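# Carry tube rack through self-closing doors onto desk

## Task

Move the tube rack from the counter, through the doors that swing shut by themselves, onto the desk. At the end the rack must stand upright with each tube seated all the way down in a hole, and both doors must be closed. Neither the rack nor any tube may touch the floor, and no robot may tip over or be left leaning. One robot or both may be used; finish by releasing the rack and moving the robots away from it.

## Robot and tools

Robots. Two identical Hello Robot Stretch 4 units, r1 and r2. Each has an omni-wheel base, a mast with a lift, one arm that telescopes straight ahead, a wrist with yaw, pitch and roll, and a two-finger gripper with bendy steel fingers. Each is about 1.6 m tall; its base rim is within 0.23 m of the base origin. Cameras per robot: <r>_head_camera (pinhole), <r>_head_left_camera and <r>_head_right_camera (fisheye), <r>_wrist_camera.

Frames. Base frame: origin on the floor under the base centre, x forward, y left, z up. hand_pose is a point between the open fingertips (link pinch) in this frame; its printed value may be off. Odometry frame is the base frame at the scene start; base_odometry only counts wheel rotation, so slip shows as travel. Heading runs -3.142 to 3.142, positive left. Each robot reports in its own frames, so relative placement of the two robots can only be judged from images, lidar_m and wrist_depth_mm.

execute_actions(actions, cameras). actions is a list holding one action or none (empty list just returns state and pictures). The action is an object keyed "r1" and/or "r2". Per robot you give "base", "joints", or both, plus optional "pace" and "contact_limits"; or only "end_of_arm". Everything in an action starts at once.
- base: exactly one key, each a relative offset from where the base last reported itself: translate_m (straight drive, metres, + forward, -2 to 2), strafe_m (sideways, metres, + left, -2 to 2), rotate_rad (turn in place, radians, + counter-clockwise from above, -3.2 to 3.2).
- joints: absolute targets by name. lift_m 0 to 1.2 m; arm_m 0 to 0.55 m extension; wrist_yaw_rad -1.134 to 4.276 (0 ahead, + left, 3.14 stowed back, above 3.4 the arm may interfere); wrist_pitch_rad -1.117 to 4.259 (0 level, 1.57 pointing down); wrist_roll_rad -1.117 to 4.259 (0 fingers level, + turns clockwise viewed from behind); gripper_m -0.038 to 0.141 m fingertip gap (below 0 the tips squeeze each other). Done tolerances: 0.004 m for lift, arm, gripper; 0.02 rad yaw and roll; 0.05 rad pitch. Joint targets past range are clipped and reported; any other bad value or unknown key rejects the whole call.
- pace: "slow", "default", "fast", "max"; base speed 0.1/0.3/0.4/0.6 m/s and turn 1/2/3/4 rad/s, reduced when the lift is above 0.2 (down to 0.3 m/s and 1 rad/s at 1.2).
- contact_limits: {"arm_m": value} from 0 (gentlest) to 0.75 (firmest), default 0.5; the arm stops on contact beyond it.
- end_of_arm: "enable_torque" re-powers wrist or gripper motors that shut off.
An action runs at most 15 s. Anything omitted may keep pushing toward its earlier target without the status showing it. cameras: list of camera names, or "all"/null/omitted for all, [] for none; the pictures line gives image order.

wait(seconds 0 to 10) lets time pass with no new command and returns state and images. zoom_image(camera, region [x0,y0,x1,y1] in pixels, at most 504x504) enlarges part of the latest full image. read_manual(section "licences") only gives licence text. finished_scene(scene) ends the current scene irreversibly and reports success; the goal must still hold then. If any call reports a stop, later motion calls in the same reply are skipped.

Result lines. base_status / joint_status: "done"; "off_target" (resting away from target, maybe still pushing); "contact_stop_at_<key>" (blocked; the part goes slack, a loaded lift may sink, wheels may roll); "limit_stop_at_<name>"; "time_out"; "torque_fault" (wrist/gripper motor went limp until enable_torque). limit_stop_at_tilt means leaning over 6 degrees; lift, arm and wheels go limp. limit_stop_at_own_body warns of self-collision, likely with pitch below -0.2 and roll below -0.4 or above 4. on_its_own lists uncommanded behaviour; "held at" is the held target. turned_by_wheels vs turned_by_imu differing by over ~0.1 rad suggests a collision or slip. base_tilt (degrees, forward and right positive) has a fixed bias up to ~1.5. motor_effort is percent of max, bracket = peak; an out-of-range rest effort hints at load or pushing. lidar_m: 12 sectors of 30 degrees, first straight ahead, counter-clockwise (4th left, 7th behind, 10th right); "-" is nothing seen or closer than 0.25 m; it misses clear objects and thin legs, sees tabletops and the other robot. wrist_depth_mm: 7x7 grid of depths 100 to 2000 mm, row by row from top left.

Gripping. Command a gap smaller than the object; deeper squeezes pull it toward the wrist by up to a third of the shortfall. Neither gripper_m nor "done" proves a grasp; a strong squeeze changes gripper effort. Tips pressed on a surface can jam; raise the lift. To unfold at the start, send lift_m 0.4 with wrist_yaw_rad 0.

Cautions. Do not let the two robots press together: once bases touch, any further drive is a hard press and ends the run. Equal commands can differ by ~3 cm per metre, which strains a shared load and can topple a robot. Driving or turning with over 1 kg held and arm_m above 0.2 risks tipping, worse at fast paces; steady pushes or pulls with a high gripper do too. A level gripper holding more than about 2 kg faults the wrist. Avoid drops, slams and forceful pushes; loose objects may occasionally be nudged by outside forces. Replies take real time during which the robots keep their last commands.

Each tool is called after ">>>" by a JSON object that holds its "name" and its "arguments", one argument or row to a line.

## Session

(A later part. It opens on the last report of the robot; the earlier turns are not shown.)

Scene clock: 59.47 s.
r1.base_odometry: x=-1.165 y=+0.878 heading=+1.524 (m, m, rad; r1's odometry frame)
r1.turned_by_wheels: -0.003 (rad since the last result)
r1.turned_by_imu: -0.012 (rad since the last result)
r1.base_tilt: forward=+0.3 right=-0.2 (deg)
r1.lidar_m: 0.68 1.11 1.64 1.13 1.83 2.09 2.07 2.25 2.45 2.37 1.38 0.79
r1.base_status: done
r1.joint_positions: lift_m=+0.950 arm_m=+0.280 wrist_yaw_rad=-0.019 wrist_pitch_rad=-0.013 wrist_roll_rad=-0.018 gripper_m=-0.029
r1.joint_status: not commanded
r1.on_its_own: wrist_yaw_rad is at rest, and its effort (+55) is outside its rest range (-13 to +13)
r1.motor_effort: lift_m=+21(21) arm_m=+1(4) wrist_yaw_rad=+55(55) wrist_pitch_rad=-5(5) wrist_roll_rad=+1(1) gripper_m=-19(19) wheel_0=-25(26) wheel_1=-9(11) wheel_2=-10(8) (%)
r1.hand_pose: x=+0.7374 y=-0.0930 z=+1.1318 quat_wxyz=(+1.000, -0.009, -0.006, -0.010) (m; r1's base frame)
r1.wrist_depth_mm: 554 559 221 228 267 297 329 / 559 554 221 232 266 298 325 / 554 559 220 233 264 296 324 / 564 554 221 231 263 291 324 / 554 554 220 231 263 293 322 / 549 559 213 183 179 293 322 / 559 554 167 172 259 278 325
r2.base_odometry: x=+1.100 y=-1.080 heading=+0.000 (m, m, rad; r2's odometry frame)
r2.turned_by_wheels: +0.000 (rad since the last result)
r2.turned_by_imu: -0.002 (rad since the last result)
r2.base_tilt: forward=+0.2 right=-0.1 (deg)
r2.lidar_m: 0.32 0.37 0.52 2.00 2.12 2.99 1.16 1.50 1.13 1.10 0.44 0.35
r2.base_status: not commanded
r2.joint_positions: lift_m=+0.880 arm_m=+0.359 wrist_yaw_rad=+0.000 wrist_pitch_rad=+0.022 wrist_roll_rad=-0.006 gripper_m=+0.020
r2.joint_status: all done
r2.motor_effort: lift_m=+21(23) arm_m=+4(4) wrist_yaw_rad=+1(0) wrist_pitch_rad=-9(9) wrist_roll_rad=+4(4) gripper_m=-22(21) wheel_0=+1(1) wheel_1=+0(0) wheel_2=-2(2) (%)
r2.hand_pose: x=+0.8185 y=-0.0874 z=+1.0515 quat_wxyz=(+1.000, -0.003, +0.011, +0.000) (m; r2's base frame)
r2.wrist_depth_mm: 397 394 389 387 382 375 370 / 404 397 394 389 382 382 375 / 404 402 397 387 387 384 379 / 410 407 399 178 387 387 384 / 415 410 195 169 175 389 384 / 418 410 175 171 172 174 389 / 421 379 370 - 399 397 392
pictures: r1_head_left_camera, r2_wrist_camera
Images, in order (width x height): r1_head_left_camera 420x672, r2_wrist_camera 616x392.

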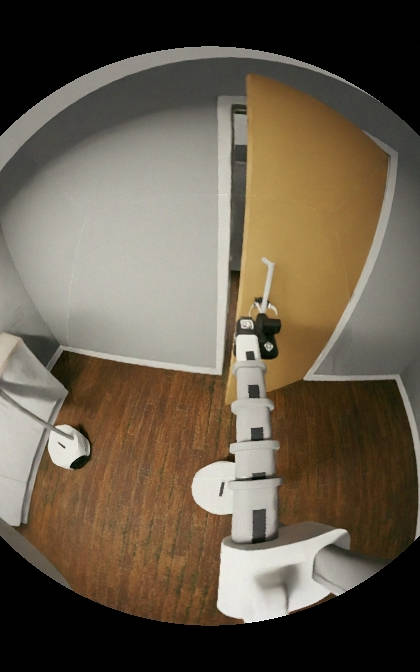

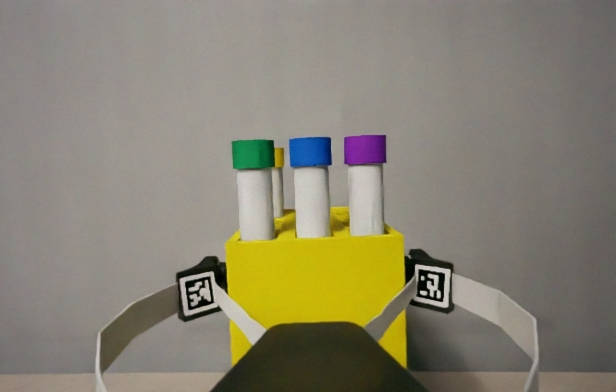

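>>> {"name": "execute_actions", "arguments": {
  "actions": [
    {"r2":{"joints":{"arm_m":0.0},"base":{"translate_m":-0.3}},"r1":{"base":{"strafe_m":-0.22},"joints":{"arm_m":0.0},"pace":"slow"}}
  ],
  "cameras": ["r1_head_left_camera"]
}}

Scene clock: 65.47 s.
r1.base_odometry: x=-0.945 y=+0.868 heading=+1.524 (m, m, rad; r1's odometry frame)
r1.turned_by_wheels: +0.000 (rad since the last result)
r1.turned_by_imu: -0.006 (rad since the last result)
r1.base_tilt: forward=+0.2 right=-0.3 (deg)
r1.lidar_m: 0.39 1.09 1.60 1.06 2.07 2.15 2.09 2.25 2.21 2.13 1.36 0.57
r1.base_status: done
r1.joint_positions: lift_m=+0.950 arm_m=+0.003 wrist_yaw_rad=+0.002 wrist_pitch_rad=-0.013 wrist_roll_rad=-0.017 gripper_m=-0.029
r1.joint_status: all done
joint sent to its limit — the command would take r1.arm_m past its lower limit, so that joint was sent only as far as its limit.
r1.motor_effort: lift_m=+21(21) arm_m=-6(12) wrist_yaw_rad=-7(58) wrist_pitch_rad=-6(6) wrist_roll_rad=+0(1) gripper_m=-15(22) wheel_0=-1(21) wheel_1=-1(13) wheel_2=+1(9) (%)
r1.hand_pose: x=+0.4622 y=-0.0868 z=+1.1317 quat_wxyz=(+1.000, -0.009, -0.006, +0.001) (m; r1's base frame)
r1.wrist_depth_mm: 854 193 224 278 357 504 759 / 842 193 228 278 353 500 768 / 854 192 228 276 353 492 750 / 831 193 228 276 351 488 741 / 831 191 227 274 351 484 732 / 842 191 204 179 336 484 759 / 831 151 213 177 322 480 750
r2.base_odometry: x=+0.800 y=-1.080 heading=+0.000 (m, m, rad; r2's odometry frame)
r2.turned_by_wheels: +0.000 (rad since the last result)
r2.turned_by_imu: -0.001 (rad since the last result)
r2.base_tilt: forward=+0.1 right=-0.1 (deg)
r2.lidar_m: 0.39 0.67 0.99 2.01 2.14 3.02 1.06 1.28 1.13 1.08 1.15 0.65
r2.base_status: done
r2.joint_positions: lift_m=+0.880 arm_m=+0.003 wrist_yaw_rad=+0.000 wrist_pitch_rad=+0.023 wrist_roll_rad=-0.006 gripper_m=+0.020
r2.joint_status: all done
joint sent to its limit — the command would take r2.arm_m past its lower limit, so that joint was sent only as far as its limit.
r2.motor_effort: lift_m=+21(21) arm_m=-5(8) wrist_yaw_rad=+1(1) wrist_pitch_rad=-9(10) wrist_roll_rad=+4(4) gripper_m=-23(19) wheel_0=+0(4) wheel_1=+0(3) wheel_2=-1(9) (%)
r2.hand_pose: x=+0.4627 y=-0.0875 z=+1.0514 quat_wxyz=(+1.000, -0.003, +0.011, +0.000) (m; r2's base frame)
r2.wrist_depth_mm: 1078 1042 1042 1008 1008 991 991 / 1078 1060 1060 1042 1025 1008 991 / 1078 1060 1042 1025 1025 1008 1008 / 1098 1078 1060 178 1042 1008 1008 / 1098 1042 195 169 176 866 1008 / 597 525 175 171 172 173 512 / 452 442 436 - 418 415 410
pictures: r1_head_left_camera
Images, in order (width x height): r1_head_left_camera 420x672.

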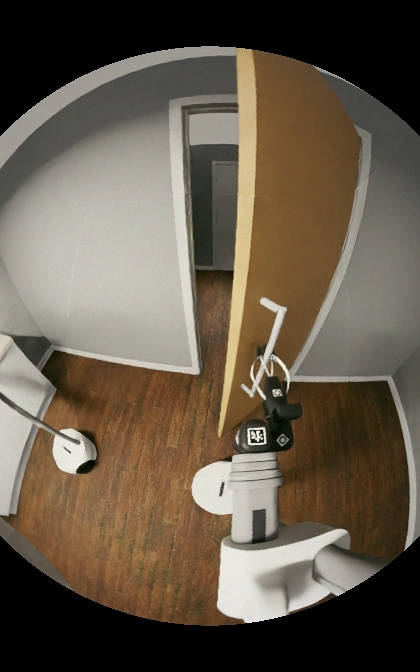

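Continue: back, then right.

>>> {"name": "execute_actions", "arguments": {
  "actions": [
    {"r1":{"base":{"translate_m":-0.14},"pace":"slow"}}
  ],
  "cameras": []
}}

>>> {"name": "execute_actions", "arguments": {
  "actions": [
    {"r1":{"base":{"strafe_m":-0.25},"pace":"slow"}}
  ],
  "cameras": []
}}

>>> {"name": "execute_actions", "arguments": {
  "actions": [
    {"r1":{"base":{"translate_m":-0.05},"pace":"slow"}}
  ],
  "cameras": []
}}

>>> {"name": "execute_actions", "arguments": {
  "actions": [
    {"r1":{"base":{"strafe_m":-0.2},"pace":"slow"},"r2":{"base":{"rotate_rad":-1.57}}}
  ],
  "cameras": ["r1_head_left_camera","r2_head_left_camera"]
}}

Scene clock: 69.67 s.
r1.base_odometry: x=-0.952 y=+0.729 heading=+1.524 (m, m, rad; r1's odometry frame)
r1.turned_by_wheels: +0.001 (rad since the last result)
r1.turned_by_imu: -0.564 (rad since the last result)
r1.base_tilt: forward=+2.0 right=+0.7 (deg)
r1.lidar_m: 0.34 1.01 1.05 1.52 0.91 1.90 2.17 2.07 2.22 2.34 2.27 1.39
r1.base_status: done
r1.joint_positions: lift_m=+0.950 arm_m=+0.003 wrist_yaw_rad=+0.014 wrist_pitch_rad=-0.023 wrist_roll_rad=-0.019 gripper_m=-0.029
r1.joint_status: not commanded
r1.on_its_own: wrist_yaw_rad is at rest, and its effort (-41) is outside its rest range (-13 to +13)
r1.motor_effort: lift_m=+15(21) arm_m=-7(7) wrist_yaw_rad=-41(43) wrist_pitch_rad=+23(44) wrist_roll_rad=+4(4) gripper_m=-25(24) wheel_0=-4(20) wheel_1=-1(4) wheel_2=+14(17) (%)
r1.hand_pose: x=+0.4632 y=-0.0834 z=+1.1352 quat_wxyz=(+1.000, -0.009, -0.012, +0.007) (m; r1's base frame)
r1.wrist_depth_mm: 119 154 266 185 1138 1336 1537 / 120 154 265 442 1138 1308 1537 / 120 153 262 430 1138 1308 1537 / 120 152 256 418 1118 1281 1576 / 120 150 253 410 1098 1281 1537 / 120 148 183 181 1098 1281 1499 / 120 131 206 178 1060 1308 1537
r2.base_odometry: x=+0.800 y=-1.080 heading=+0.000 (m, m, rad; r2's odometry frame)
r2.turned_by_wheels: +0.000 (rad since the last result)
r2.turned_by_imu: -0.002 (rad since the last result)
r2.base_tilt: forward=+0.2 right=-0.1 (deg)
r2.lidar_m: 0.39 0.67 0.98 2.01 2.14 3.03 0.92 1.35 1.12 1.08 1.14 0.65
r2.base_status: not commanded
r2.joint_positions: lift_m=+0.880 arm_m=+0.003 wrist_yaw_rad=+0.000 wrist_pitch_rad=+0.023 wrist_roll_rad=-0.006 gripper_m=+0.020
r2.joint_status: not commanded
r2.motor_effort: lift_m=+21(21) arm_m=-5(5) wrist_yaw_rad=-1(1) wrist_pitch_rad=-10(9) wrist_roll_rad=+4(4) gripper_m=-22(23) wheel_0=+0(0) wheel_1=+0(0) wheel_2=-1(1) (%)
r2.hand_pose: x=+0.4627 y=-0.0875 z=+1.0514 quat_wxyz=(+1.000, -0.003, +0.011, +0.000) (m; r2's base frame)
r2.wrist_depth_mm: 1060 1042 1025 1025 1008 991 976 / 1078 1060 1060 1042 1025 1008 1008 / 1078 1060 1060 1042 1025 1008 1008 / 1098 1078 1060 179 1025 1025 1008 / 1098 1042 195 169 176 878 1008 / 597 530 175 171 172 174 517 / 452 442 436 - 418 415 407
pictures: none
No camera images: the call's "cameras" was empty. Leave "cameras" out to get every camera's image.

Scene clock: 73.63 s.
torque_fault: r1.wrist_yaw_rad switched itself off since the last result.
r1.base_odometry: x=-0.702 y=+0.718 heading=+1.525 (m, m, rad; r1's odometry frame)
r1.turned_by_wheels: +0.001 (rad since the last result)
r1.turned_by_imu: -0.368 (rad since the last result)
r1.base_tilt: forward=+0.3 right=-0.3 (deg)
r1.lidar_m: 1.30 0.33 1.11 1.22 1.07 1.05 2.19 2.06 2.04 2.34 2.17 2.16
r1.base_status: done
r1.joint_positions: lift_m=+0.950 arm_m=+0.003 wrist_yaw_rad=+0.817 wrist_pitch_rad=-0.011 wrist_roll_rad=-0.017 gripper_m=-0.029
r1.joint_status: not commanded
r1.on_its_own: wrist_yaw_rad is off since a torque_fault, until you send "end_of_arm": "enable_torque" (your +0.000 is given up)
r1.motor_effort: lift_m=+20(20) arm_m=-10(11) wrist_yaw_rad=-2(100) wrist_pitch_rad=-10(26) wrist_roll_rad=+0(4) gripper_m=-25(42) wheel_0=+3(18) wheel_1=-8(20) wheel_2=+13(26) (%)
r1.hand_pose: x=+0.4353 y=+0.1504 z=+1.1315 quat_wxyz=(+0.918, -0.006, -0.009, +0.397) (m; r1's base frame)
r1.wrist_depth_mm: 152 173 230 282 640 946 931 / 152 173 230 282 634 917 960 / 154 173 229 279 627 904 946 / 154 172 228 277 621 931 946 / 153 171 227 277 609 931 931 / 152 170 198 183 442 931 960 / 153 155 204 178 525 946 960
r2.base_odometry: x=+0.800 y=-1.080 heading=+0.000 (m, m, rad; r2's odometry frame)
r2.turned_by_wheels: +0.000 (rad since the last result)
r2.turned_by_imu: -0.002 (rad since the last result)
r2.base_tilt: forward=+0.2 right=-0.2 (deg)
r2.lidar_m: 0.38 0.68 0.98 2.00 2.14 3.03 1.07 1.47 1.11 1.09 1.14 0.65
r2.base_status: not commanded
r2.joint_positions: lift_m=+0.880 arm_m=+0.003 wrist_yaw_rad=+0.000 wrist_pitch_rad=+0.023 wrist_roll_rad=-0.006 gripper_m=+0.020
r2.joint_status: not commanded
r2.motor_effort: lift_m=+21(21) arm_m=-5(5) wrist_yaw_rad=+1(1) wrist_pitch_rad=-9(9) wrist_roll_rad=+4(4) gripper_m=-20(22) wheel_0=+0(0) wheel_1=+0(0) wheel_2=-1(1) (%)
r2.hand_pose: x=+0.4627 y=-0.0875 z=+1.0514 quat_wxyz=(+1.000, -0.003, +0.011, +0.000) (m; r2's base frame)
r2.wrist_depth_mm: 1060 1042 1042 1008 1008 991 976 / 1078 1042 1042 1042 1008 1008 991 / 1078 1060 1042 1025 1008 1025 991 / 1098 1078 1060 179 1025 1025 1025 / 1078 1042 195 170 176 866 1025 / 603 525 175 171 172 174 512 / 449 442 436 - 418 415 407
pictures: none
No camera images: the call's "cameras" was empty. Leave "cameras" out to get every camera's image.

Scene clock: 76.17 s.
r1.base_odometry: x=-0.705 y=+0.668 heading=+1.526 (m, m, rad; r1's odometry frame)
r1.turned_by_wheels: +0.001 (rad since the last result)
r1.turned_by_imu: -0.083 (rad since the last result)
r1.base_tilt: forward=+0.2 right=-0.4 (deg)
r1.lidar_m: 1.33 0.35 1.07 1.15 1.73 1.00 2.10 2.11 2.07 2.25 2.22 2.18
r1.base_status: done
r1.joint_positions: lift_m=+0.950 arm_m=+0.003 wrist_yaw_rad=+0.890 wrist_pitch_rad=-0.012 wrist_roll_rad=-0.017 gripper_m=-0.029
r1.joint_status: not commanded
r1.on_its_own: wrist_yaw_rad is off since a torque_fault, until you send "end_of_arm": "enable_torque" (your +0.000 is given up)
r1.motor_effort: lift_m=+20(20) arm_m=-9(10) wrist_yaw_rad=-1(1) wrist_pitch_rad=-9(15) wrist_roll_rad=+0(0) gripper_m=-24(34) wheel_0=+4(14) wheel_1=-6(24) wheel_2=+12(26) (%)
r1.hand_pose: x=+0.4235 y=+0.1692 z=+1.1315 quat_wxyz=(+0.903, -0.005, -0.009, +0.430) (m; r1's base frame)
r1.wrist_depth_mm: 154 175 231 281 597 946 960 / 154 175 230 278 591 931 931 / 157 175 229 277 580 931 931 / 156 174 229 277 569 946 946 / 156 173 228 274 574 946 931 / 155 172 200 183 462 917 946 / 156 155 205 178 508 917 946
r2.base_odometry: x=+0.800 y=-1.080 heading=+0.000 (m, m, rad; r2's odometry frame)
r2.turned_by_wheels: +0.000 (rad since the last result)
r2.turned_by_imu: -0.001 (rad since the last result)
r2.base_tilt: forward=+0.2 right=-0.1 (deg)
r2.lidar_m: 0.40 0.67 0.99 2.01 2.14 3.03 1.02 1.43 1.12 1.08 1.14 0.66
r2.base_status: not commanded
r2.joint_positions: lift_m=+0.880 arm_m=+0.003 wrist_yaw_rad=+0.000 wrist_pitch_rad=+0.023 wrist_roll_rad=-0.006 gripper_m=+0.020
r2.joint_status: not commanded
r2.motor_effort: lift_m=+21(21) arm_m=-5(5) wrist_yaw_rad=+1(1) wrist_pitch_rad=-9(10) wrist_roll_rad=+4(3) gripper_m=-22(19) wheel_0=+1(0) wheel_1=+0(0) wheel_2=-1(1) (%)
r2.hand_pose: x=+0.4627 y=-0.0875 z=+1.0514 quat_wxyz=(+1.000, -0.003, +0.011, +0.000) (m; r2's base frame)
r2.wrist_depth_mm: 1060 1042 1042 1025 1008 1008 991 / 1060 1060 1042 1025 1008 1008 991 / 1078 1060 1060 1042 1025 1025 1008 / 1098 1078 1060 179 1008 1025 1008 / 1078 1025 195 169 176 866 1025 / 597 530 174 171 172 174 512 / 452 442 436 - 418 415 407
pictures: none
No camera images: the call's "cameras" was empty. Leave "cameras" out to get every camera's image.

Scene clock: 80.07 s.
r1.base_odometry: x=-0.505 y=+0.660 heading=+1.527 (m, m, rad; r1's odometry frame)
r1.turned_by_wheels: +0.001 (rad since the last result)
r1.turned_by_imu: +0.092 (rad since the last result)
r1.base_tilt: forward=+0.3 right=-0.3 (deg)
r1.lidar_m: 1.34 0.34 1.21 1.28 1.23 1.19 2.37 2.00 1.99 2.28 2.03 2.04
r1.base_status: done
r1.joint_positions: lift_m=+0.950 arm_m=+0.003 wrist_yaw_rad=+0.962 wrist_pitch_rad=-0.012 wrist_roll_rad=-0.017 gripper_m=-0.029
r1.joint_status: not commanded
r1.on_its_own: wrist_yaw_rad is off since a torque_fault, until you send "end_of_arm": "enable_torque" (your +0.000 is given up)
r1.motor_effort: lift_m=+20(20) arm_m=-9(11) wrist_yaw_rad=+0(1) wrist_pitch_rad=-9(14) wrist_roll_rad=+0(0) gripper_m=-30(37) wheel_0=+6(16) wheel_1=-9(20) wheel_2=+13(25) (%)
r1.hand_pose: x=+0.4106 y=+0.1867 z=+1.1315 quat_wxyz=(+0.886, -0.005, -0.009, +0.463) (m; r1's base frame)
r1.wrist_depth_mm: 156 175 231 279 597 931 891 / 155 175 230 279 591 904 904 / 157 175 229 277 574 904 891 / 157 174 229 276 569 904 891 / 157 173 226 273 564 931 891 / 156 173 199 183 430 917 917 / 156 155 206 178 500 917 878
r2.base_odometry: x=+0.800 y=-1.080 heading=-1.570 (m, m, rad; r2's odometry frame)
r2.turned_by_wheels: -1.570 (rad since the last result)
r2.turned_by_imu: -1.605 (rad since the last result)
r2.base_tilt: forward=+0.2 right=-0.1 (deg)
r2.lidar_m: 0.41 1.14 0.65 0.61 0.67 0.97 2.00 2.11 2.96 1.17 1.58 1.13
r2.base_status: done
r2.joint_positions: lift_m=+0.880 arm_m=+0.003 wrist_yaw_rad=+0.000 wrist_pitch_rad=+0.023 wrist_roll_rad=-0.006 gripper_m=+0.020
r2.joint_status: not commanded
r2.motor_effort: lift_m=+21(21) arm_m=-5(5) wrist_yaw_rad=+0(2) wrist_pitch_rad=-9(10) wrist_roll_rad=+4(4) gripper_m=-20(27) wheel_0=+1(6) wheel_1=+0(8) wheel_2=-1(7) (%)
r2.hand_pose: x=+0.4627 y=-0.0875 z=+1.0514 quat_wxyz=(+1.000, -0.003, +0.011, +0.000) (m; r2's base frame)
r2.wrist_depth_mm: 878 878 854 854 854 842 842 / 891 878 866 866 842 842 831 / 891 891 878 878 854 842 842 / 891 891 891 233 866 854 854 / 917 904 195 170 176 866 866 / 917 917 175 170 172 174 866 / 931 917 917 - 891 878 878
pictures: r1_head_left_camera, r2_head_left_camera
Images, in order (width x height): r1_head_left_camera 420x672, r2_head_left_camera 420x672.

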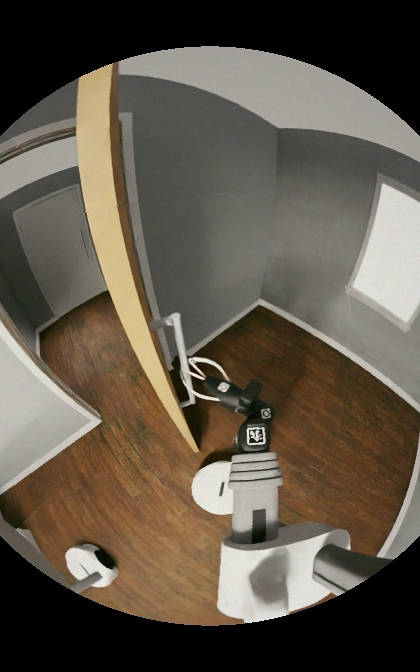

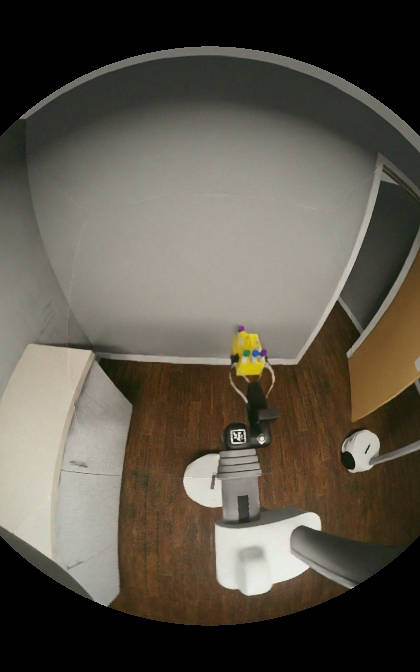

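>>> {"name": "execute_actions", "arguments": {
  "actions": [
    {"r2":{"base":{"rotate_rad":-0.6}}}
  ],
  "cameras": []
}}

>>> {"name": "execute_actions", "arguments": {
  "actions": [
    {"r2":{"base":{"translate_m":0.8}}}
  ],
  "cameras": ["r2_head_left_camera"]
}}

Scene clock: 82.57 s.
r1.base_odometry: x=-0.505 y=+0.660 heading=+1.527 (m, m, rad; r1's odometry frame)
r1.turned_by_wheels: +0.000 (rad since the last result)
r1.turned_by_imu: -0.001 (rad since the last result)
r1.base_tilt: forward=+0.3 right=-0.4 (deg)
r1.lidar_m: 1.35 0.32 1.20 1.26 1.09 1.19 2.36 2.01 2.01 2.28 2.03 2.04
r1.base_status: not commanded
r1.joint_positions: lift_m=+0.950 arm_m=+0.003 wrist_yaw_rad=+0.962 wrist_pitch_rad=-0.012 wrist_roll_rad=-0.017 gripper_m=-0.029
r1.joint_status: not commanded
r1.on_its_own: wrist_yaw_rad is off since a torque_fault, until you send "end_of_arm": "enable_torque" (your +0.000 is given up)
r1.motor_effort: lift_m=+20(20) arm_m=-9(9) wrist_yaw_rad=-1(1) wrist_pitch_rad=-9(8) wrist_roll_rad=+0(0) gripper_m=-30(23) wheel_0=+6(6) wheel_1=-9(9) wheel_2=+13(13) (%)
r1.hand_pose: x=+0.4106 y=+0.1866 z=+1.1315 quat_wxyz=(+0.887, -0.005, -0.009, +0.463) (m; r1's base frame)
r1.wrist_depth_mm: 156 175 231 281 597 917 891 / 155 176 230 279 597 904 891 / 156 175 229 276 574 917 891 / 157 174 228 276 569 917 891 / 157 173 228 274 564 917 878 / 156 173 200 183 424 904 891 / 156 155 205 179 500 891 904
r2.base_odometry: x=+0.800 y=-1.080 heading=-2.170 (m, m, rad; r2's odometry frame)
r2.turned_by_wheels: -0.600 (rad since the last result)
r2.turned_by_imu: -0.614 (rad since the last result)
r2.base_tilt: forward=+0.2 right=-0.2 (deg)
r2.lidar_m: 0.40 1.08 1.13 0.67 0.59 0.67 0.90 2.00 2.07 2.73 1.17 1.47
r2.base_status: done
r2.joint_positions: lift_m=+0.880 arm_m=+0.003 wrist_yaw_rad=+0.000 wrist_pitch_rad=+0.023 wrist_roll_rad=-0.006 gripper_m=+0.020
r2.joint_status: not commanded
r2.motor_effort: lift_m=+21(21) arm_m=-5(5) wrist_yaw_rad=-1(0) wrist_pitch_rad=-9(9) wrist_roll_rad=+5(4) gripper_m=-21(22) wheel_0=+1(3) wheel_1=+0(7) wheel_2=-1(6) (%)
r2.hand_pose: x=+0.4627 y=-0.0875 z=+1.0514 quat_wxyz=(+1.000, -0.003, +0.011, +0.000) (m; r2's base frame)
r2.wrist_depth_mm: 778 866 976 1118 - 1661 1229 / 778 866 991 1118 - 1661 1205 / 778 866 976 1060 - 1708 1229 / 788 878 960 176 - 1708 1229 / 788 866 195 169 176 1708 1255 / 788 842 174 171 172 174 1281 / 798 891 976 - - 1756 1255
pictures: none
No camera images: the call's "cameras" was empty. Leave "cameras" out to get every camera's image.

Scene clock: 86.70 s.
r1.base_odometry: x=-0.505 y=+0.660 heading=+1.527 (m, m, rad; r1's odometry frame)
r1.turned_by_wheels: +0.000 (rad since the last result)
r1.turned_by_imu: -0.001 (rad since the last result)
r1.base_tilt: forward=+0.2 right=-0.3 (deg)
r1.lidar_m: 1.34 0.32 1.19 0.98 1.02 2.04 2.37 2.00 1.99 2.27 2.01 2.02
r1.base_status: not commanded
r1.joint_positions: lift_m=+0.950 arm_m=+0.003 wrist_yaw_rad=+0.962 wrist_pitch_rad=-0.012 wrist_roll_rad=-0.017 gripper_m=-0.029
r1.joint_status: not commanded
r1.on_its_own: wrist_yaw_rad is off since a torque_fault, until you send "end_of_arm": "enable_torque" (your +0.000 is given up)
r1.motor_effort: lift_m=+20(20) arm_m=-9(9) wrist_yaw_rad=+0(1) wrist_pitch_rad=-11(10) wrist_roll_rad=+0(0) gripper_m=-28(31) wheel_0=+6(6) wheel_1=-9(9) wheel_2=+13(13) (%)
r1.hand_pose: x=+0.4106 y=+0.1866 z=+1.1315 quat_wxyz=(+0.887, -0.005, -0.009, +0.463) (m; r1's base frame)
r1.wrist_depth_mm: 155 175 231 279 597 917 891 / 155 175 231 278 591 904 891 / 157 175 229 277 580 917 904 / 156 175 229 277 580 904 878 / 157 173 228 273 569 917 891 / 156 172 200 182 424 904 891 / 156 155 205 178 504 891 878
r2.base_odometry: x=+0.348 y=-1.741 heading=-2.170 (m, m, rad; r2's odometry frame)
r2.turned_by_wheels: +0.000 (rad since the last result)
r2.turned_by_imu: -0.006 (rad since the last result)
r2.base_tilt: forward=+0.2 right=-0.2 (deg)
r2.lidar_m: 0.40 0.41 0.43 0.58 1.08 1.11 1.48 2.67 2.74 0.97 1.07 0.63
r2.base_status: done
r2.joint_positions: lift_m=+0.880 arm_m=+0.003 wrist_yaw_rad=+0.000 wrist_pitch_rad=+0.023 wrist_roll_rad=-0.006 gripper_m=+0.020
r2.joint_status: not commanded
r2.motor_effort: lift_m=+20(21) arm_m=-5(5) wrist_yaw_rad=+0(0) wrist_pitch_rad=-9(9) wrist_roll_rad=+5(4) gripper_m=-21(21) wheel_0=+1(3) wheel_1=+0(6) wheel_2=+2(9) (%)
r2.hand_pose: x=+0.4627 y=-0.0874 z=+1.0515 quat_wxyz=(+1.000, -0.003, +0.011, +0.000) (m; r2's base frame)
r2.wrist_depth_mm: 237 264 298 345 389 1808 1537 / 238 266 301 347 392 1863 1537 / 239 267 297 327 394 1863 1576 / 239 268 293 179 397 1921 1576 / 241 268 195 170 175 1921 1576 / 242 257 175 171 172 174 1618 / 242 271 296 - 1983 1863 1576
pictures: r2_head_left_camera
Images, in order (width x height): r2_head_left_camera 420x672.

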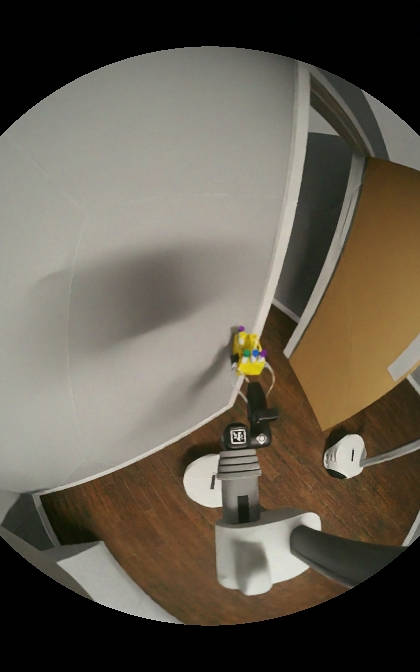

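Shift right, go on.

>>> {"name": "execute_actions", "arguments": {
  "actions": [
    {"r2":{"base":{"strafe_m":-0.28}}}
  ],
  "cameras": []
}}

>>> {"name": "execute_actions", "arguments": {
  "actions": [
    {"r2":{"base":{"translate_m":0.4},"pace":"slow"}}
  ],
  "cameras": ["r2_head_left_camera"]
}}

Scene clock: 89.70 s.
r1.base_odometry: x=-0.505 y=+0.660 heading=+1.527 (m, m, rad; r1's odometry frame)
r1.turned_by_wheels: +0.000 (rad since the last result)
r1.turned_by_imu: -0.001 (rad since the last result)
r1.base_tilt: forward=+0.4 right=-0.3 (deg)
r1.lidar_m: 1.34 0.33 0.87 0.70 0.70 2.04 2.37 2.00 2.01 2.27 2.01 2.01
r1.base_status: not commanded
r1.joint_positions: lift_m=+0.950 arm_m=+0.003 wrist_yaw_rad=+0.962 wrist_pitch_rad=-0.012 wrist_roll_rad=-0.017 gripper_m=-0.029
r1.joint_status: not commanded
r1.on_its_own: wrist_yaw_rad is off since a torque_fault, until you send "end_of_arm": "enable_torque" (your +0.000 is given up)
r1.motor_effort: lift_m=+20(20) arm_m=-9(9) wrist_yaw_rad=-1(1) wrist_pitch_rad=-10(10) wrist_roll_rad=+0(0) gripper_m=-29(28) wheel_0=+6(6) wheel_1=-9(9) wheel_2=+13(13) (%)
r1.hand_pose: x=+0.4106 y=+0.1866 z=+1.1315 quat_wxyz=(+0.887, -0.005, -0.009, +0.463) (m; r1's base frame)
r1.wrist_depth_mm: 156 176 230 281 603 917 891 / 155 175 230 278 597 904 891 / 157 175 229 277 580 904 904 / 156 174 228 276 569 904 904 / 157 174 227 273 564 917 891 / 156 173 200 183 430 917 891 / 156 155 205 178 500 904 891
r2.base_odometry: x=+0.117 y=-1.583 heading=-2.170 (m, m, rad; r2's odometry frame)
r2.turned_by_wheels: +0.000 (rad since the last result)
r2.turned_by_imu: -0.003 (rad since the last result)
r2.base_tilt: forward=+0.2 right=+0.0 (deg)
r2.lidar_m: 0.41 0.56 0.59 0.78 1.32 1.37 1.84 2.52 0.85 0.70 0.79 0.95
r2.base_status: done
r2.joint_positions: lift_m=+0.880 arm_m=+0.003 wrist_yaw_rad=+0.000 wrist_pitch_rad=+0.023 wrist_roll_rad=-0.006 gripper_m=+0.020
r2.joint_status: not commanded
r2.motor_effort: lift_m=+21(20) arm_m=-5(5) wrist_yaw_rad=+1(1) wrist_pitch_rad=-10(9) wrist_roll_rad=+4(4) gripper_m=-20(23) wheel_0=-3(8) wheel_1=+0(7) wheel_2=+1(2) (%)
r2.hand_pose: x=+0.4627 y=-0.0874 z=+1.0515 quat_wxyz=(+1.000, -0.003, +0.011, +0.000) (m; r2's base frame)
r2.wrist_depth_mm: 362 392 - - - 1618 750 / 362 394 - - - 1618 759 / 364 394 - - 1983 1618 768 / 364 397 - 176 1863 1661 778 / 366 397 195 170 177 1708 778 / 366 389 175 171 172 173 768 / 368 402 - - 1921 1708 778
pictures: none
No camera images: the call's "cameras" was empty. Leave "cameras" out to get every camera's image.

Scene clock: 95.00 s.
r1.base_odometry: x=-0.505 y=+0.660 heading=+1.527 (m, m, rad; r1's odometry frame)
r1.turned_by_wheels: +0.000 (rad since the last result)
r1.turned_by_imu: -0.002 (rad since the last result)
r1.base_tilt: forward=+0.3 right=-0.3 (deg)
r1.lidar_m: 1.36 0.33 0.82 0.79 2.06 2.04 2.36 1.99 2.01 2.26 2.02 2.03
r1.base_status: not commanded
r1.joint_positions: lift_m=+0.950 arm_m=+0.003 wrist_yaw_rad=+0.962 wrist_pitch_rad=-0.012 wrist_roll_rad=-0.017 gripper_m=-0.029
r1.joint_status: not commanded
r1.on_its_own: wrist_yaw_rad is off since a torque_fault, until you send "end_of_arm": "enable_torque" (your +0.000 is given up)
r1.motor_effort: lift_m=+20(20) arm_m=-9(9) wrist_yaw_rad=-3(1) wrist_pitch_rad=-10(10) wrist_roll_rad=+0(0) gripper_m=-24(28) wheel_0=+6(6) wheel_1=-9(9) wheel_2=+13(14) (%)
r1.hand_pose: x=+0.4106 y=+0.1866 z=+1.1315 quat_wxyz=(+0.887, -0.005, -0.009, +0.463) (m; r1's base frame)
r1.wrist_depth_mm: 155 175 230 279 597 891 904 / 155 176 229 279 585 904 891 / 157 175 229 278 580 904 904 / 156 175 229 274 574 891 891 / 157 173 228 273 569 904 891 / 156 173 200 183 430 904 891 / 156 155 205 178 504 891 904
r2.base_odometry: x=-0.108 y=-1.913 heading=-2.170 (m, m, rad; r2's odometry frame)
r2.turned_by_wheels: +0.000 (rad since the last result)
r2.turned_by_imu: -0.005 (rad since the last result)
r2.base_tilt: forward=+0.1 right=-0.1 (deg)
r2.lidar_m: 0.39 0.25 0.25 0.33 0.83 1.58 2.13 2.86 0.79 0.70 0.70 0.87
r2.base_status: done
r2.joint_positions: lift_m=+0.880 arm_m=+0.003 wrist_yaw_rad=+0.000 wrist_pitch_rad=+0.023 wrist_roll_rad=-0.006 gripper_m=+0.020
r2.joint_status: not commanded
r2.motor_effort: lift_m=+20(20) arm_m=-5(5) wrist_yaw_rad=-1(2) wrist_pitch_rad=-9(10) wrist_roll_rad=+5(4) gripper_m=-20(22) wheel_0=+2(1) wheel_1=+2(5) wheel_2=-1(5) (%)
r2.hand_pose: x=+0.4627 y=-0.0874 z=+1.0515 quat_wxyz=(+1.000, -0.003, +0.011, +0.000) (m; r2's base frame)
r2.wrist_depth_mm: 1983 - - - 1708 1366 1160 / 1921 - - - 1756 1366 1182 / 1983 - - - 1661 1397 1160 / - - - 176 1618 1430 1182 / - - 195 169 176 1430 1182 / - - 174 170 172 174 1182 / - - - - 1708 1464 1182
pictures: r2_head_left_camera
Images, in order (width x height): r2_head_left_camera 420x672.

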